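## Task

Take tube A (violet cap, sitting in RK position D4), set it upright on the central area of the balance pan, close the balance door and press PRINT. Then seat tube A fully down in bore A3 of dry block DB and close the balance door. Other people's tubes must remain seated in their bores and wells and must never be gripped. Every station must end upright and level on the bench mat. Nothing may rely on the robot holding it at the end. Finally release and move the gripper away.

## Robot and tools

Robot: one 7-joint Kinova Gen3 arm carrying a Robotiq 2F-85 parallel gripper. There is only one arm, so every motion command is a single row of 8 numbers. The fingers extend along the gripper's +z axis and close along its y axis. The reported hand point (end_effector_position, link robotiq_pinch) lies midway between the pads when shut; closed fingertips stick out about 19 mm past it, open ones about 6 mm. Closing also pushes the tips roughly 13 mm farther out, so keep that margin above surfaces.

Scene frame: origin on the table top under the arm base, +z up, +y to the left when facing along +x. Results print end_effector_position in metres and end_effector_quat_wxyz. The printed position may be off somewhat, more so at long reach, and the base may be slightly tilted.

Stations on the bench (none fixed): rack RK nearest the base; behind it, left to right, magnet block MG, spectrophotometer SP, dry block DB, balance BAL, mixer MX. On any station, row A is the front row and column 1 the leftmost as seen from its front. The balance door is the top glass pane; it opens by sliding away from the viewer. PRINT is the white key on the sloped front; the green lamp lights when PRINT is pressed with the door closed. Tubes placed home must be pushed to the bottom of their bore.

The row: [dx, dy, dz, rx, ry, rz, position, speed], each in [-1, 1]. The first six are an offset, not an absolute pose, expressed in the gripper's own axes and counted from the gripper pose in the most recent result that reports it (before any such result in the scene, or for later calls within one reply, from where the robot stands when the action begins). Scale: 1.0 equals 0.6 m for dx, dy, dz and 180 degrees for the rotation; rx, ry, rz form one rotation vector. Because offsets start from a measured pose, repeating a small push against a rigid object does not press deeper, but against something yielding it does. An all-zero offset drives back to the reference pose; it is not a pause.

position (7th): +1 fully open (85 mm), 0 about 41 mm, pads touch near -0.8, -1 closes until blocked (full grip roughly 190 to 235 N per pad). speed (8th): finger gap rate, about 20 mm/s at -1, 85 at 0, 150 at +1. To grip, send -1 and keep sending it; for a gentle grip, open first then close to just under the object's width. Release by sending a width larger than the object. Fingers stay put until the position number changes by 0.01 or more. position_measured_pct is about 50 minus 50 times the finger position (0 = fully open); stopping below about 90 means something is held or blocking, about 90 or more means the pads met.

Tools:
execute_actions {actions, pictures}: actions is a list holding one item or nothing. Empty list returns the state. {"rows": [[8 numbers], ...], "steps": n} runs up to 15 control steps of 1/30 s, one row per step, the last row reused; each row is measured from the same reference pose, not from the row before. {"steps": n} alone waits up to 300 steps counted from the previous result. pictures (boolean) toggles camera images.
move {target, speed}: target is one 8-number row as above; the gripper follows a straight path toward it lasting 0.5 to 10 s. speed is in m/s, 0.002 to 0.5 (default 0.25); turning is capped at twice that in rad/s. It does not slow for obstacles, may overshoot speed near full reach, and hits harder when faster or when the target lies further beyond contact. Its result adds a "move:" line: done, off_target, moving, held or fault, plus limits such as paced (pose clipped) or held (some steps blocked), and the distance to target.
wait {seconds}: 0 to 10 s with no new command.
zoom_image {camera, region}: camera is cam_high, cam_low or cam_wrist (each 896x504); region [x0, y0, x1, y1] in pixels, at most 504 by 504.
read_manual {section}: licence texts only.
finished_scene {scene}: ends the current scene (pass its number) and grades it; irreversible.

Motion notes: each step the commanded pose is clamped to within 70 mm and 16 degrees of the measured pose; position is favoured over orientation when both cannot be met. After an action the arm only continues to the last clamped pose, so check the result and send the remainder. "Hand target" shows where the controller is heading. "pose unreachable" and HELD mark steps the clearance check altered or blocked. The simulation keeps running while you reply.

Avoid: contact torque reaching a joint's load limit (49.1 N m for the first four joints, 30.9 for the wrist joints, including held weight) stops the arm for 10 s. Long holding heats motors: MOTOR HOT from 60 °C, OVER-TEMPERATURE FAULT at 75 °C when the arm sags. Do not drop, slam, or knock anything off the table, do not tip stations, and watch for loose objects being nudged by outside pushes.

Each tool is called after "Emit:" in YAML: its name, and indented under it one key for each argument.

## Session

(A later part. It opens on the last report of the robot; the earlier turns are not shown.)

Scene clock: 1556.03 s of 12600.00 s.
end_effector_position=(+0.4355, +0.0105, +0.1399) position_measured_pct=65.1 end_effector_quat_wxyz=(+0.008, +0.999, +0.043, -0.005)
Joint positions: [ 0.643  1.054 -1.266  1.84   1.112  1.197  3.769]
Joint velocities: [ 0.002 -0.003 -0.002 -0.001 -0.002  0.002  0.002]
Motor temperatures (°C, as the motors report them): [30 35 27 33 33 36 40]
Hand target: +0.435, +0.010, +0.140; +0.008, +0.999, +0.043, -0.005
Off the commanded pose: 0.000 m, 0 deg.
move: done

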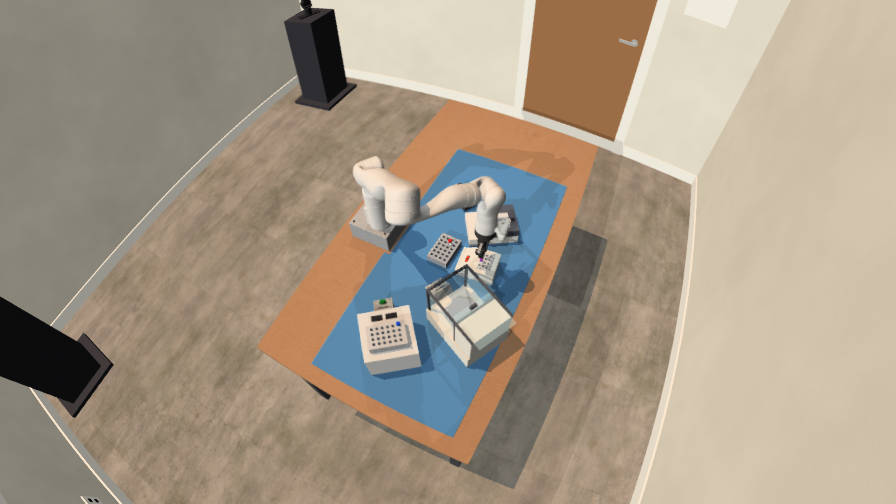

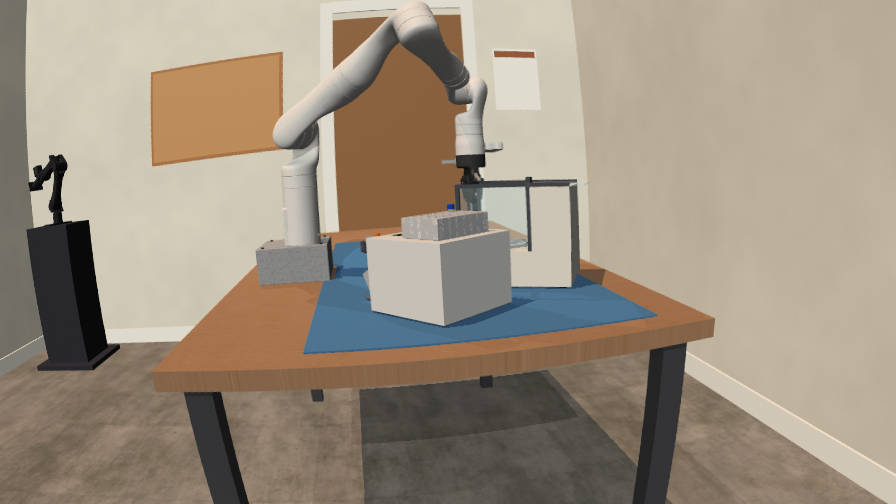

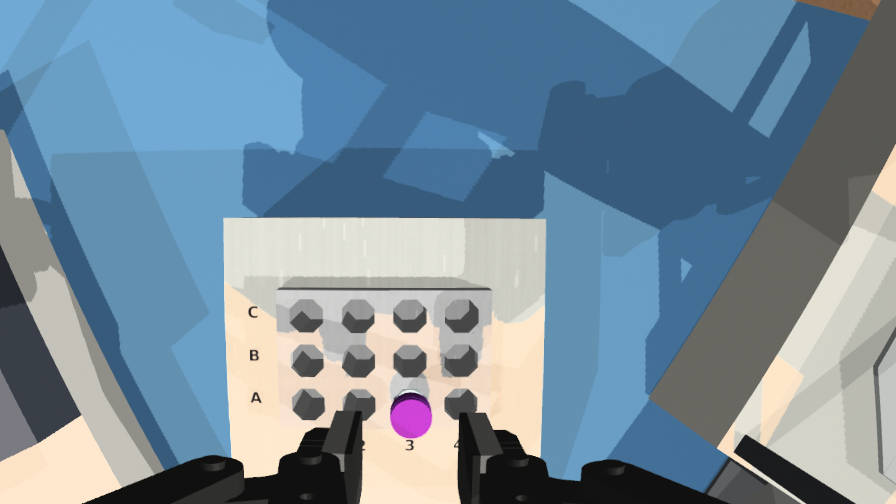

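Close fingers, then push down on the cap.

Emit:
move:
  target: [0,0,0,0,0,0,-0.85,0.5]

Emit:
move:
  target: [0,0,0.055,0,0,0,-0.85,0.5]
  speed: 0.008

Scene clock: 1559.67 s of 12600.00 s.
end_effector_position=(+0.4355, +0.0105, +0.1399) position_measured_pct=90.5 end_effector_quat_wxyz=(+0.008, +0.999, +0.043, -0.005)
Joint positions: [ 0.643  1.054 -1.266  1.84   1.112  1.197  3.769]
Joint velocities: [-0.     0.     0.     0.001 -0.001 -0.    -0.001]
Motor temperatures (°C, as the motors report them): [30 35 27 33 33 36 40]
Hand target: +0.435, +0.011, +0.140; +0.008, +0.999, +0.043, -0.005
Off the commanded pose: 0.000 m, 0 deg.
move: done

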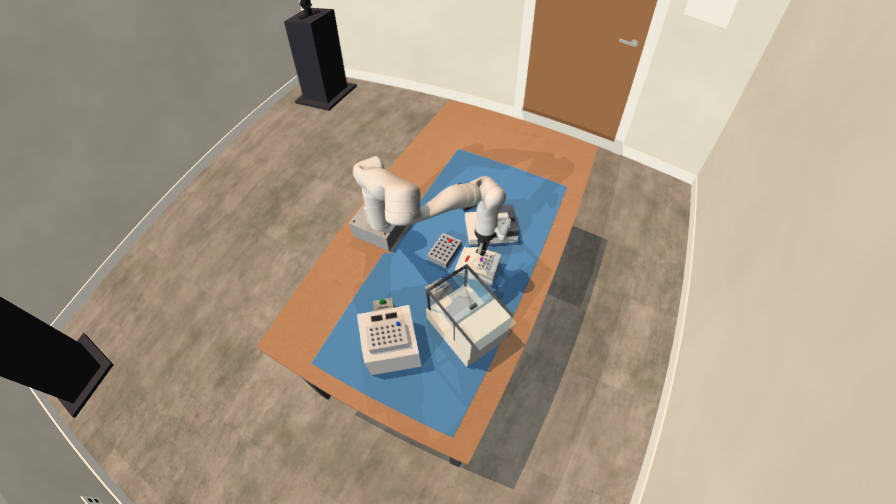

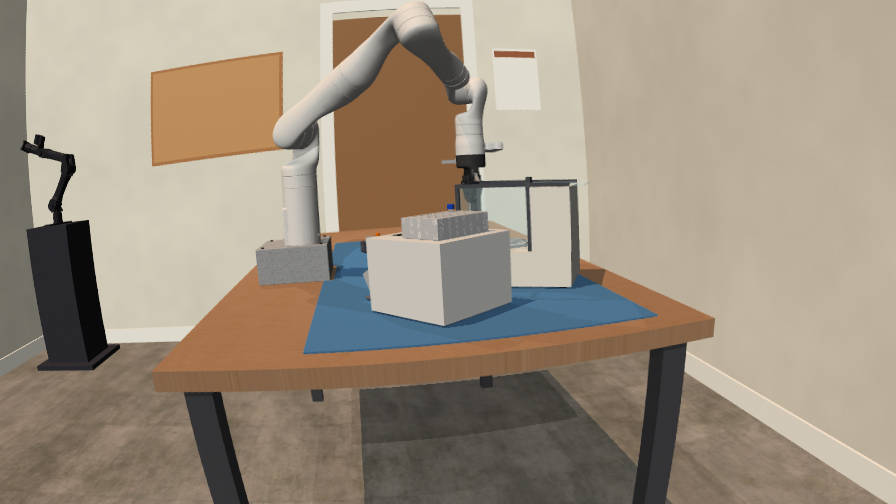

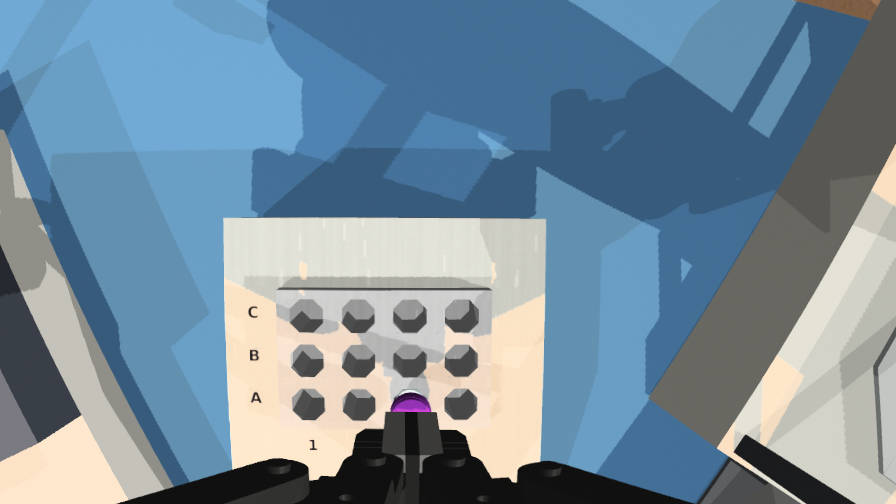

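Scene clock: 1564.00 s of 12600.00 s.
end_effector_position=(+0.4357, +0.0103, +0.1091) position_measured_pct=90.5 end_effector_quat_wxyz=(+0.008, +0.999, +0.043, -0.004)
Joint positions: [ 0.626  1.104 -1.219  1.858  1.18   1.154  3.731]
Joint velocities: [-0.    -0.    -0.001  0.001  0.002 -0.001 -0.001]
Motor temperatures (°C, as the motors report them): [30 35 27 33 33 36 40]
Hand target: +0.435, +0.010, +0.107; +0.008, +0.999, +0.043, -0.005
Off the commanded pose: 0.002 m, 0 deg.
move: done

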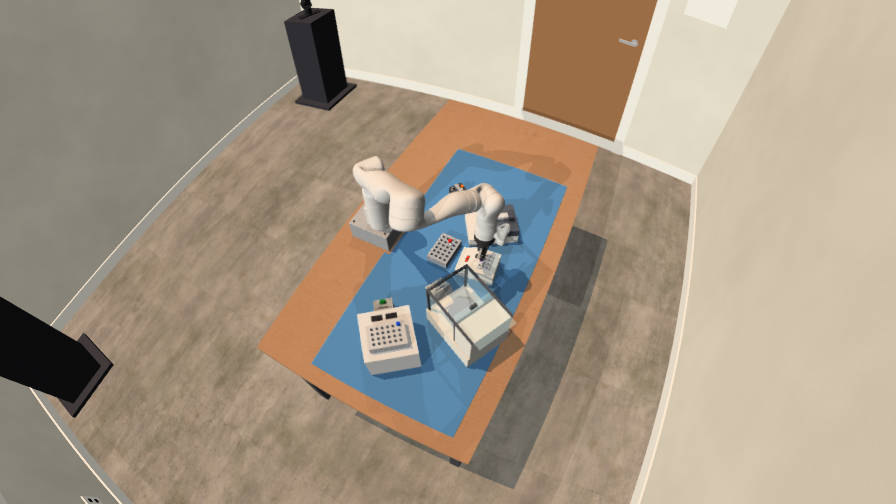

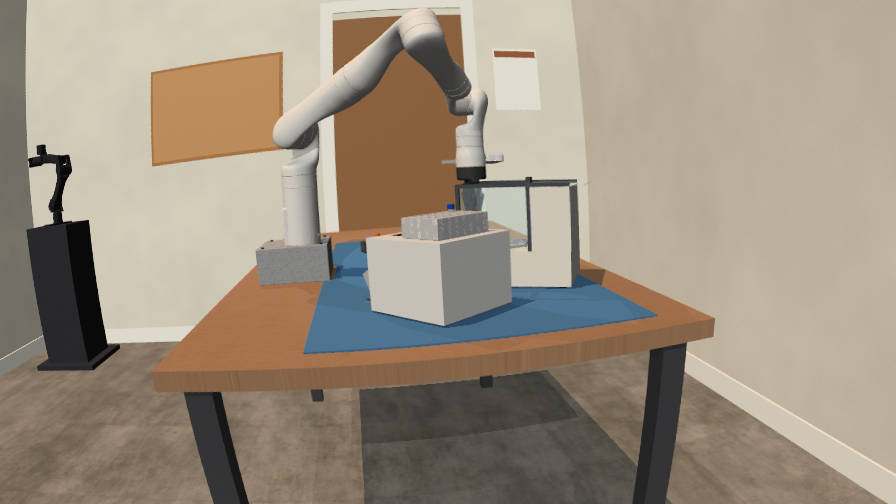

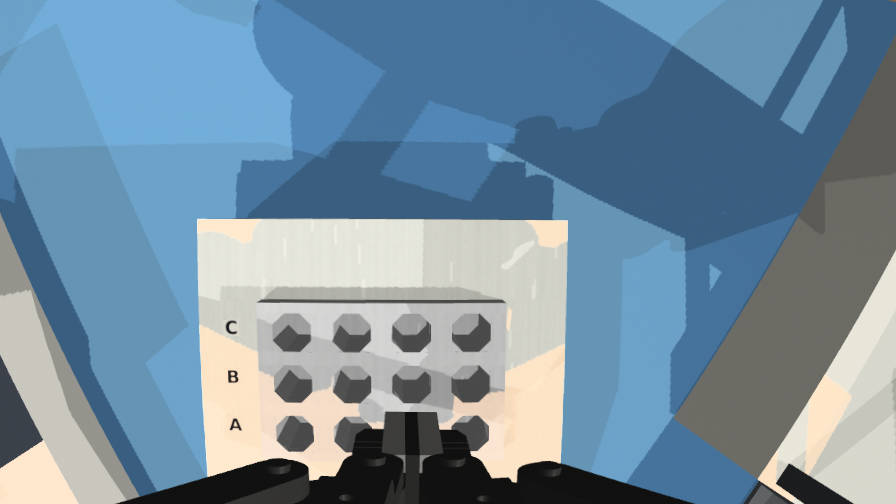

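Emit:
move:
  target: [0,0,0.006,0,0,0,-0.85,0.5]
  speed: 0.005

Scene clock: 1568.70 s of 12600.00 s.
end_effector_position=(+0.4367, +0.0106, +0.1089) position_measured_pct=90.5 end_effector_quat_wxyz=(+0.009, +0.999, +0.044, -0.002)
Joint positions: [ 0.624  1.104 -1.219  1.86   1.186  1.152  3.727]
Joint velocities: [ 0.     0.001  0.    -0.002  0.003  0.003 -0.   ]
Motor temperatures (°C, as the motors report them): [30 35 27 33 33 36 40]
Hand target: +0.436, +0.010, +0.106; +0.008, +0.999, +0.043, -0.004
Off the commanded pose: 0.004 m, 0 deg.
move: off_target

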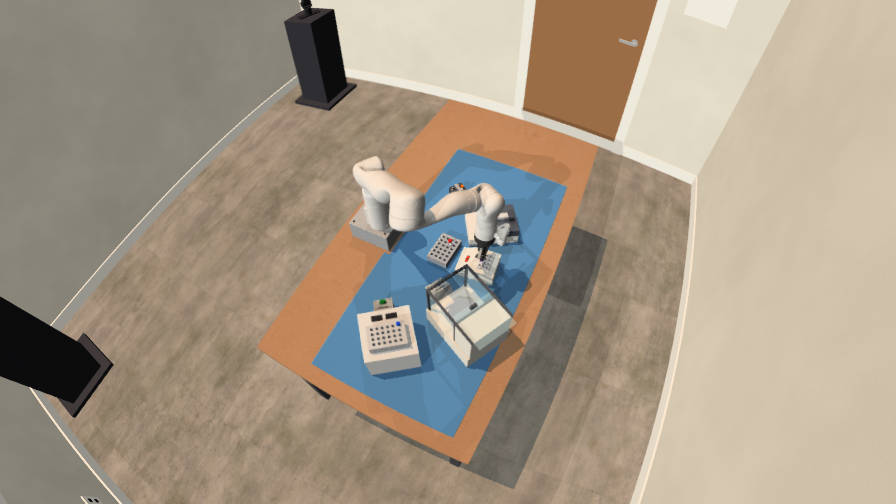

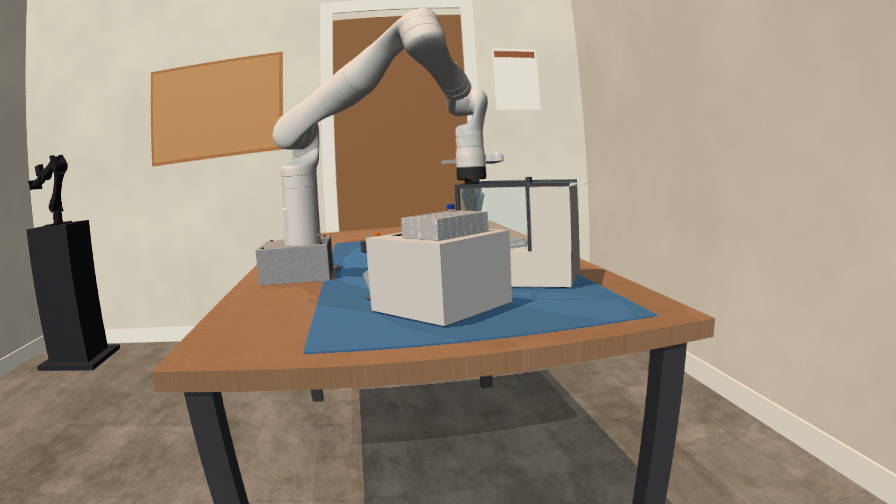

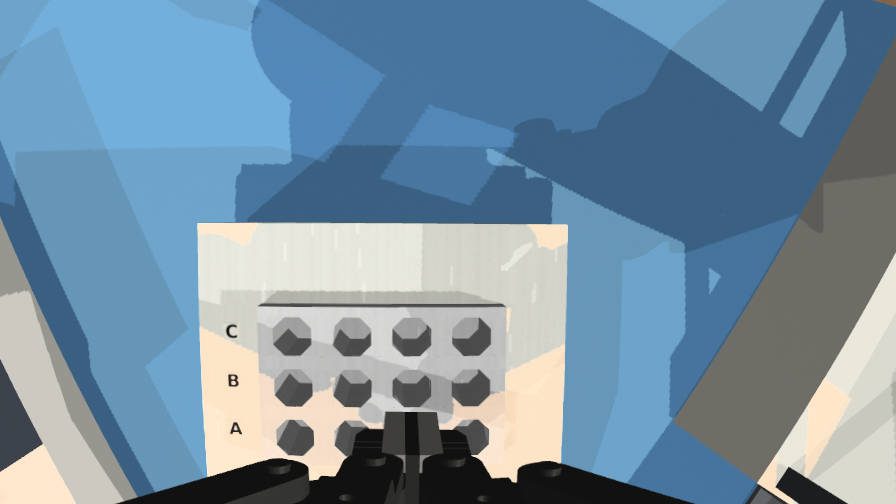

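Emit:
move:
  target: [0,0,-0.3,0,0,0.186,-0.8,0.5]
  speed: 0.1

Scene clock: 1577.37 s of 12600.00 s.
end_effector_position=(+0.4367, +0.0137, +0.2885) position_measured_pct=89.7 end_effector_quat_wxyz=(+0.009, +0.969, -0.246, +0.001)
Joint positions: [ 0.69   0.776 -1.365  1.667  0.786  1.376  3.406]
Joint velocities: [ 0.001 -0.004 -0.002 -0.002 -0.002  0.002 -0.003]
Motor temperatures (°C, as the motors report them): [30 35 27 33 33 36 40]
Hand target: +0.437, +0.014, +0.289; +0.009, +0.969, -0.246, +0.001
Off the commanded pose: 0.001 m, 0 deg.
move: done

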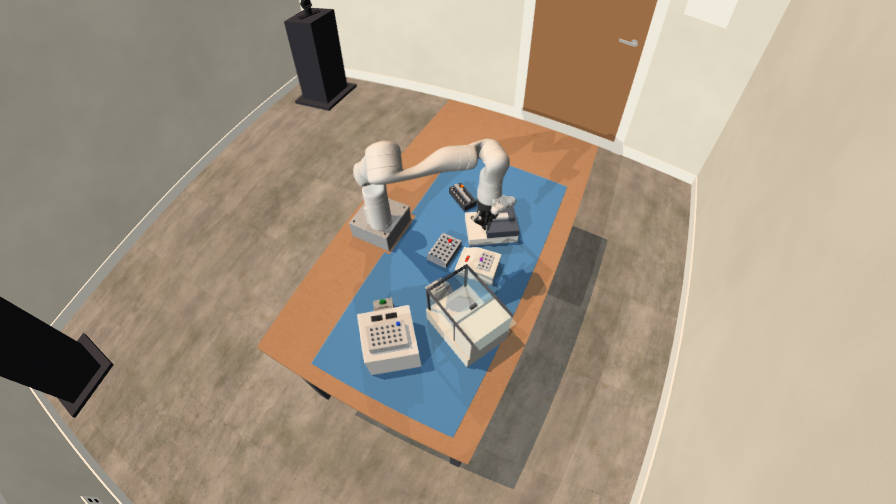

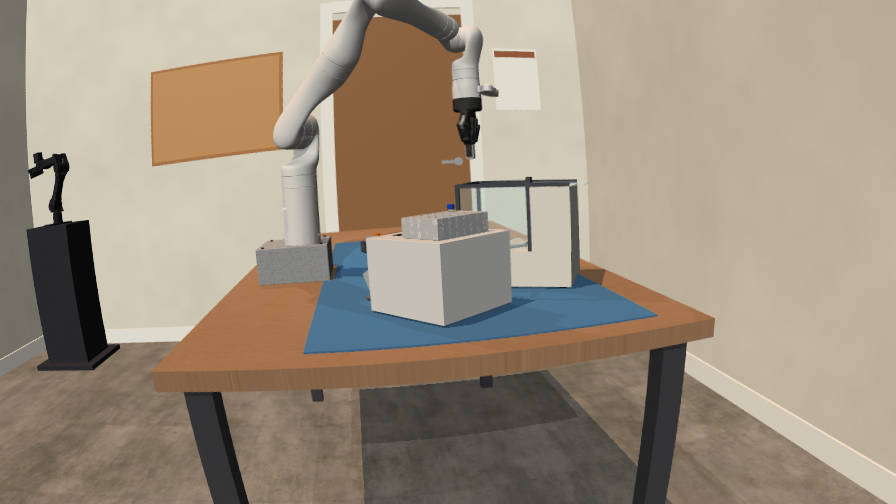

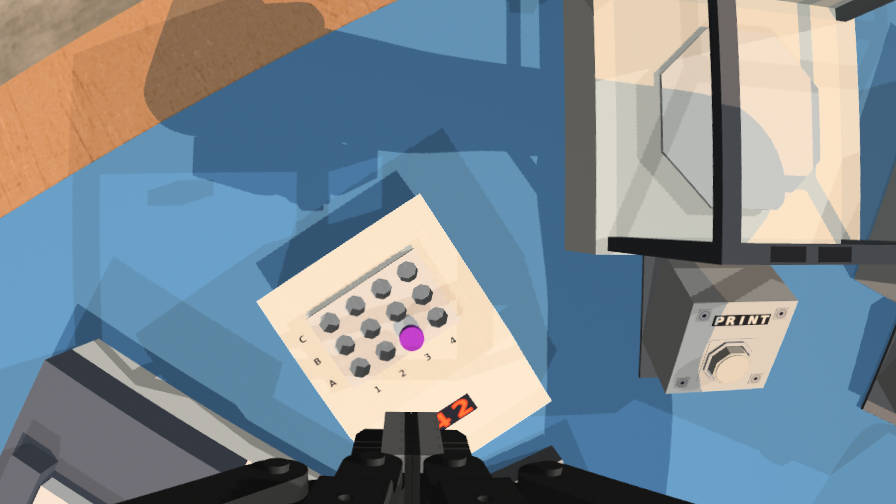

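Emit:
move:
  target: [0.354,0.318,-0.015,0,0,0,-0.8,0.5]
  speed: 0.12

Scene clock: 1587.53 s of 12600.00 s.
end_effector_position=(+0.5330, -0.2542, +0.3022) position_measured_pct=89.7 end_effector_quat_wxyz=(+0.009, +0.969, -0.246, +0.001)
Joint positions: [ 0.864  0.992 -1.258  1.034  0.939  1.637  4.113]
Joint velocities: [-0.006  0.004  0.    -0.009 -0.     0.003  0.003]
Motor temperatures (°C, as the motors report them): [30 35 27 33 33 36 40]
Hand target: +0.533, -0.254, +0.302; +0.008, +0.969, -0.246, +0.000
Off the commanded pose: 0.001 m, 0 deg.
move: done

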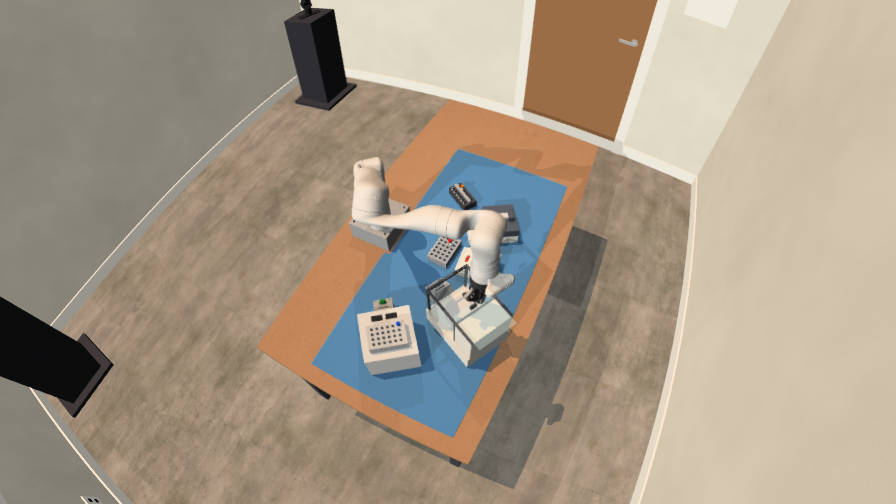

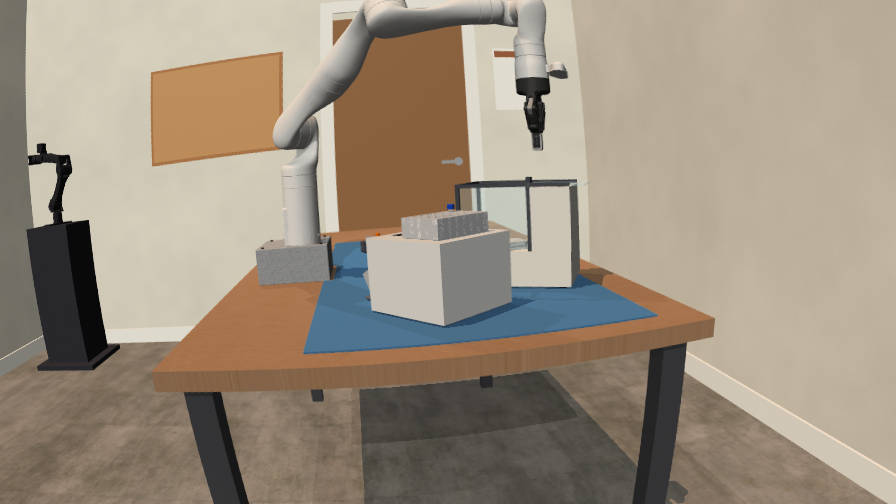

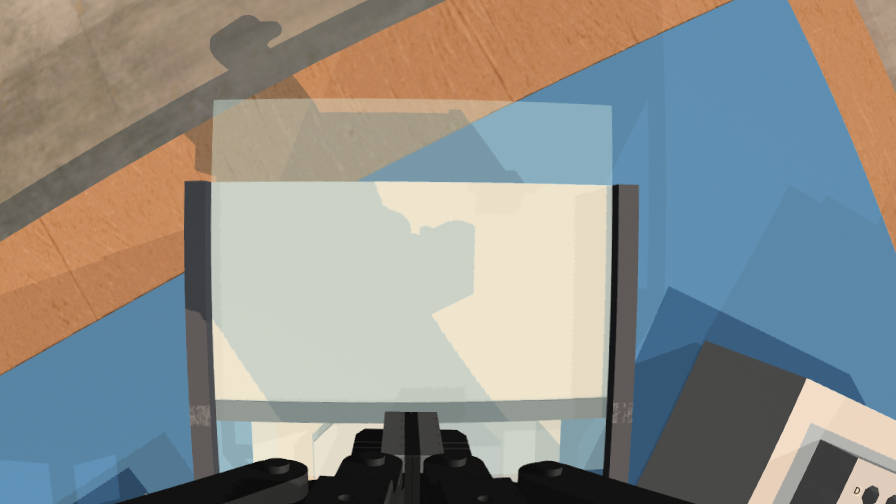

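Emit:
move:
  target: [0,0,0.107,0,0,0,-0.8,0.5]
  speed: 0.04

Emit:
move:
  target: [-0.2,0,0,0,0,0,-0.8,0.5]
  speed: 0.035

Scene clock: 1599.03 s of 12600.00 s.
end_effector_position=(+0.5330, -0.2553, +0.2381) position_measured_pct=89.7 end_effector_quat_wxyz=(+0.009, +0.969, -0.246, +0.001)
Joint positions: [ 0.889  1.062 -1.232  1.145  0.986  1.516  4.06 ]
Joint velocities: [ 0.001  0.002  0.002  0.001 -0.    -0.002 -0.001]
Motor temperatures (°C, as the motors report them): [30 35 27 33 33 36 40]
Hand target: +0.533, -0.255, +0.238; +0.009, +0.969, -0.246, +0.001
Off the commanded pose: 0.000 m, 0 deg.
move: done

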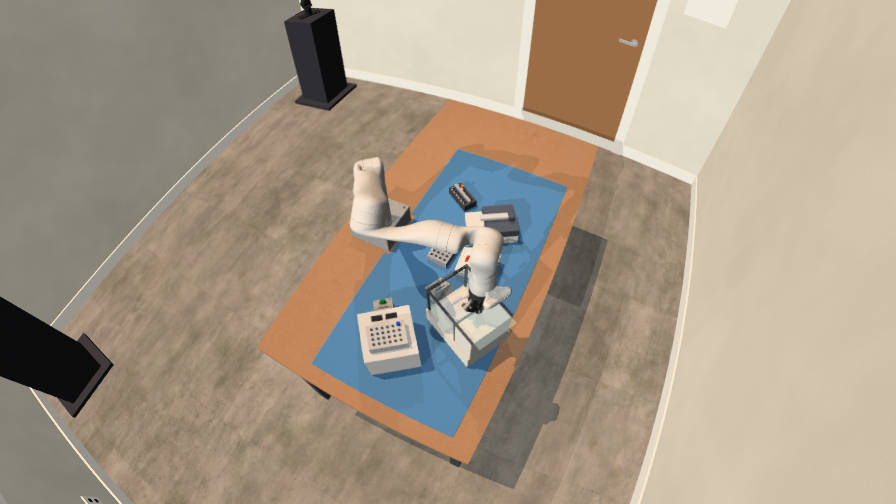

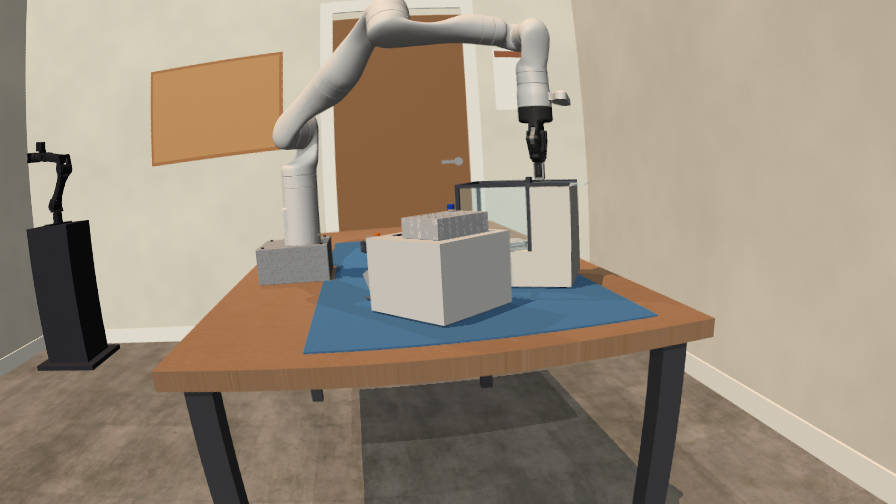

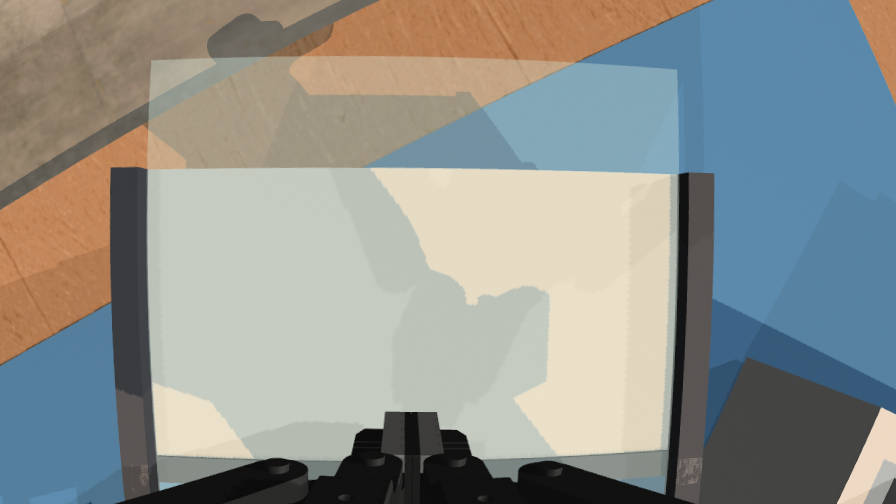

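Scene clock: 1602.77 s of 12600.00 s.
end_effector_position=(+0.4278, -0.1989, +0.2372) position_measured_pct=89.7 end_effector_quat_wxyz=(+0.009, +0.969, -0.246, +0.001)
Joint positions: [ 1.092  0.917 -1.328  1.635  0.928  1.35   3.824]
Joint velocities: [ 0.003 -0.002 -0.     0.006  0.    -0.003 -0.003]
Motor temperatures (°C, as the motors report them): [30 35 27 33 33 36 40]
Hand target: +0.427, -0.198, +0.237; +0.009, +0.969, -0.246, +0.000
Off the commanded pose: 0.001 m, 0 deg.
move: done

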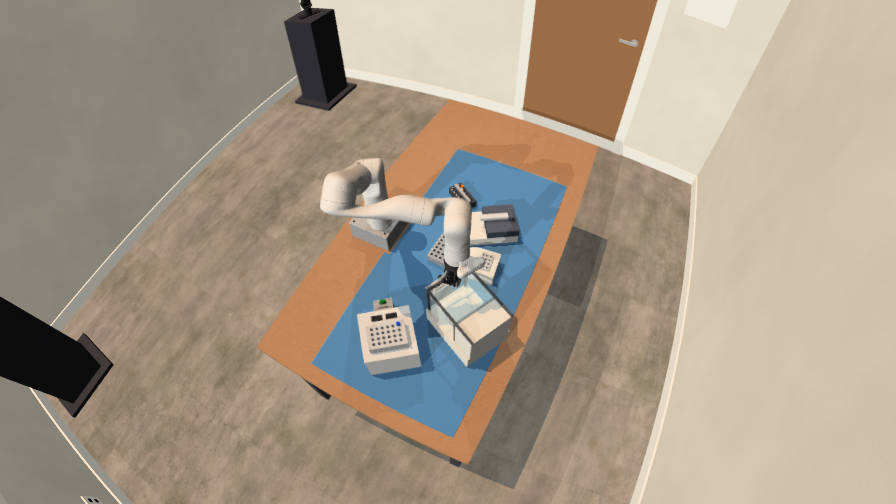

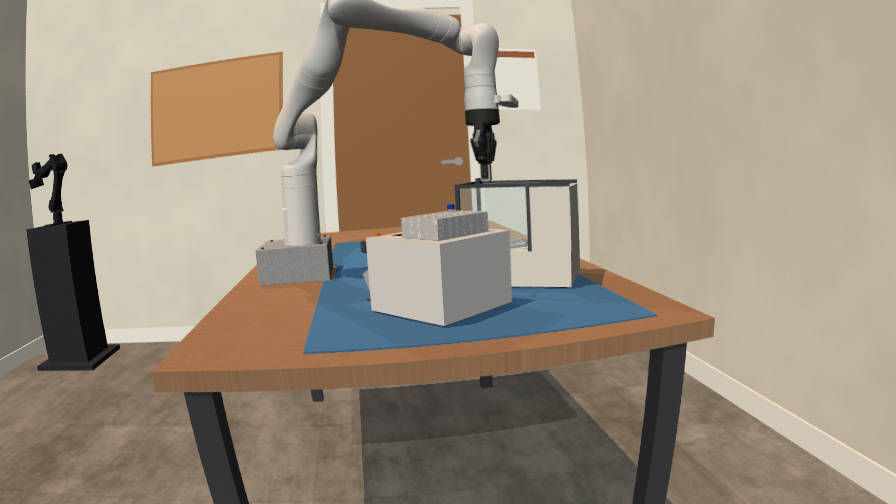

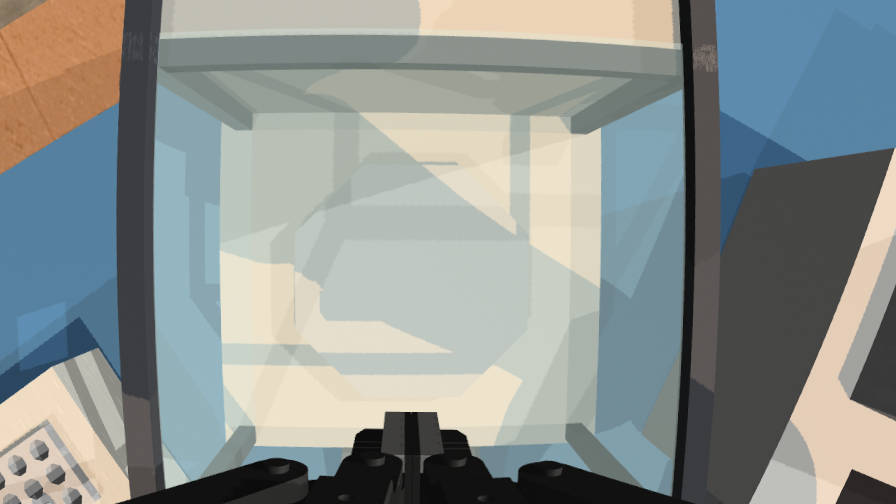

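Emit:
move:
  target: [-0.02,0,0,0,0,0,-0.8,0.5]
  speed: 0.01

Emit:
move:
  target: [0.008,0,-0.12,0,0,0,-0.8,0.5]
  speed: 0.06

Scene clock: 1608.60 s of 12600.00 s.
end_effector_position=(+0.4196, -0.1946, +0.2377) position_measured_pct=89.7 end_effector_quat_wxyz=(+0.009, +0.969, -0.247, +0.004)
Joint positions: [ 1.111  0.902 -1.339  1.674  0.926  1.331  3.804]
Joint velocities: [ 0.002 -0.002 -0.002  0.002 -0.001 -0.002 -0.001]
Motor temperatures (°C, as the motors report them): [30 35 27 33 33 36 40]
Hand target: +0.417, -0.193, +0.237; +0.009, +0.969, -0.246, +0.001
Off the commanded pose: 0.003 m, 0 deg.
move: done

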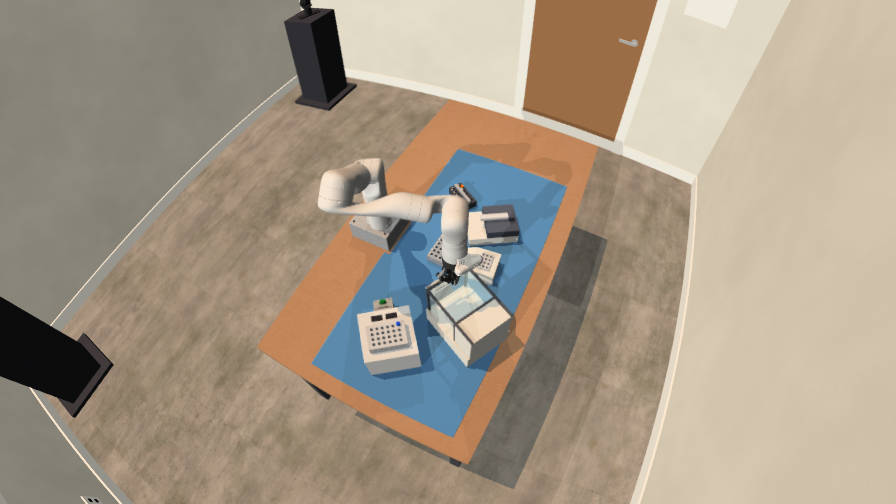

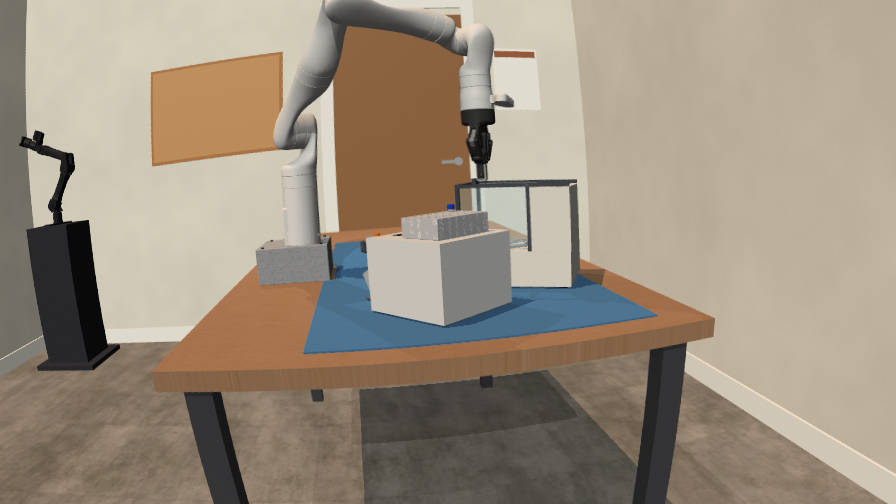

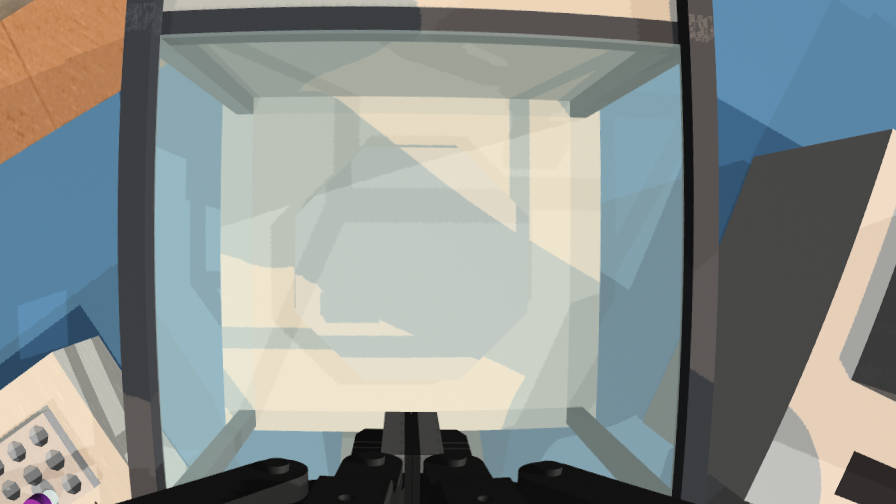

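Scene clock: 1610.13 s of 12600.00 s.
end_effector_position=(+0.4233, -0.1954, +0.3095) position_measured_pct=89.7 end_effector_quat_wxyz=(+0.009, +0.969, -0.247, +0.004)
Joint positions: [ 1.12   0.818 -1.405  1.545  0.828  1.473  3.886]
Joint velocities: [-0.    -0.002 -0.002 -0.003 -0.001  0.005  0.001]
Motor temperatures (°C, as the motors report them): [30 35 27 33 33 36 40]
Hand target: +0.423, -0.195, +0.310; +0.009, +0.969, -0.247, +0.004
Off the commanded pose: 0.000 m, 0 deg.
move: done

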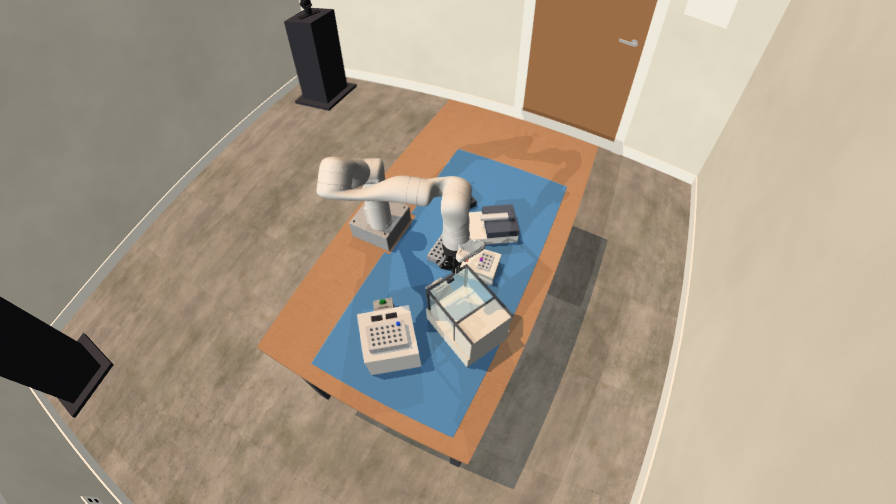

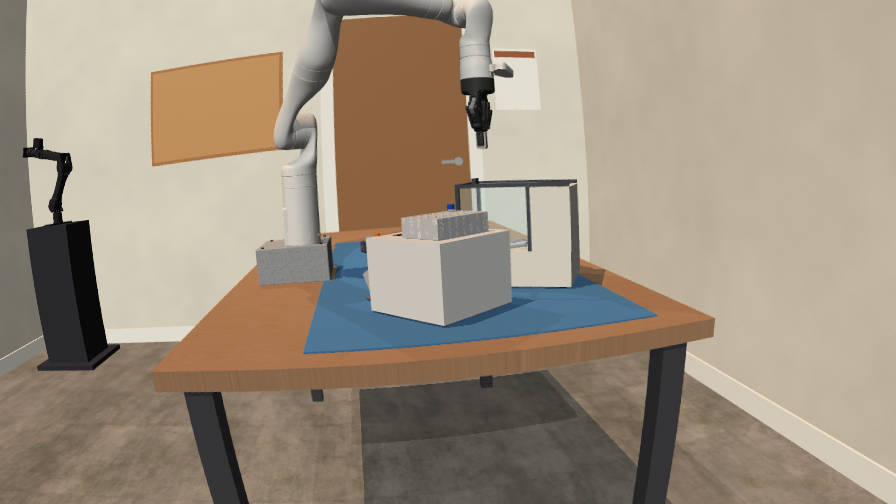

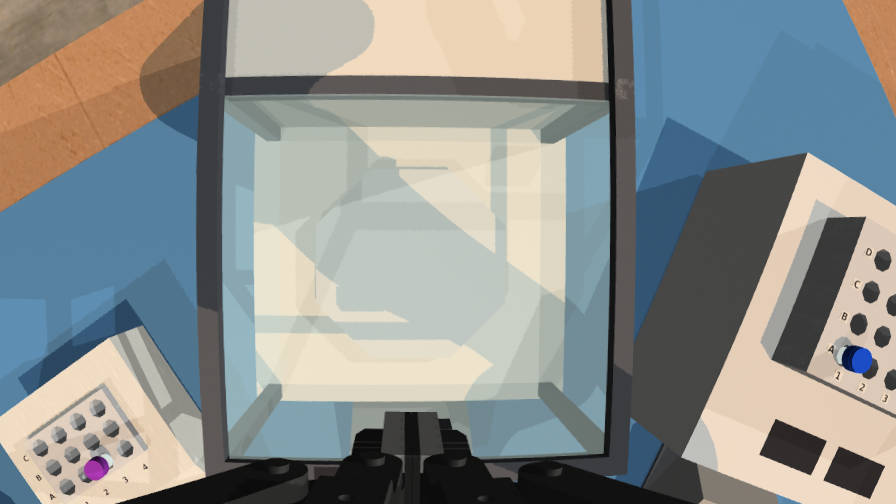

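Emit:
finished_scene:
  scene: 1

The scene is finished: the task was done.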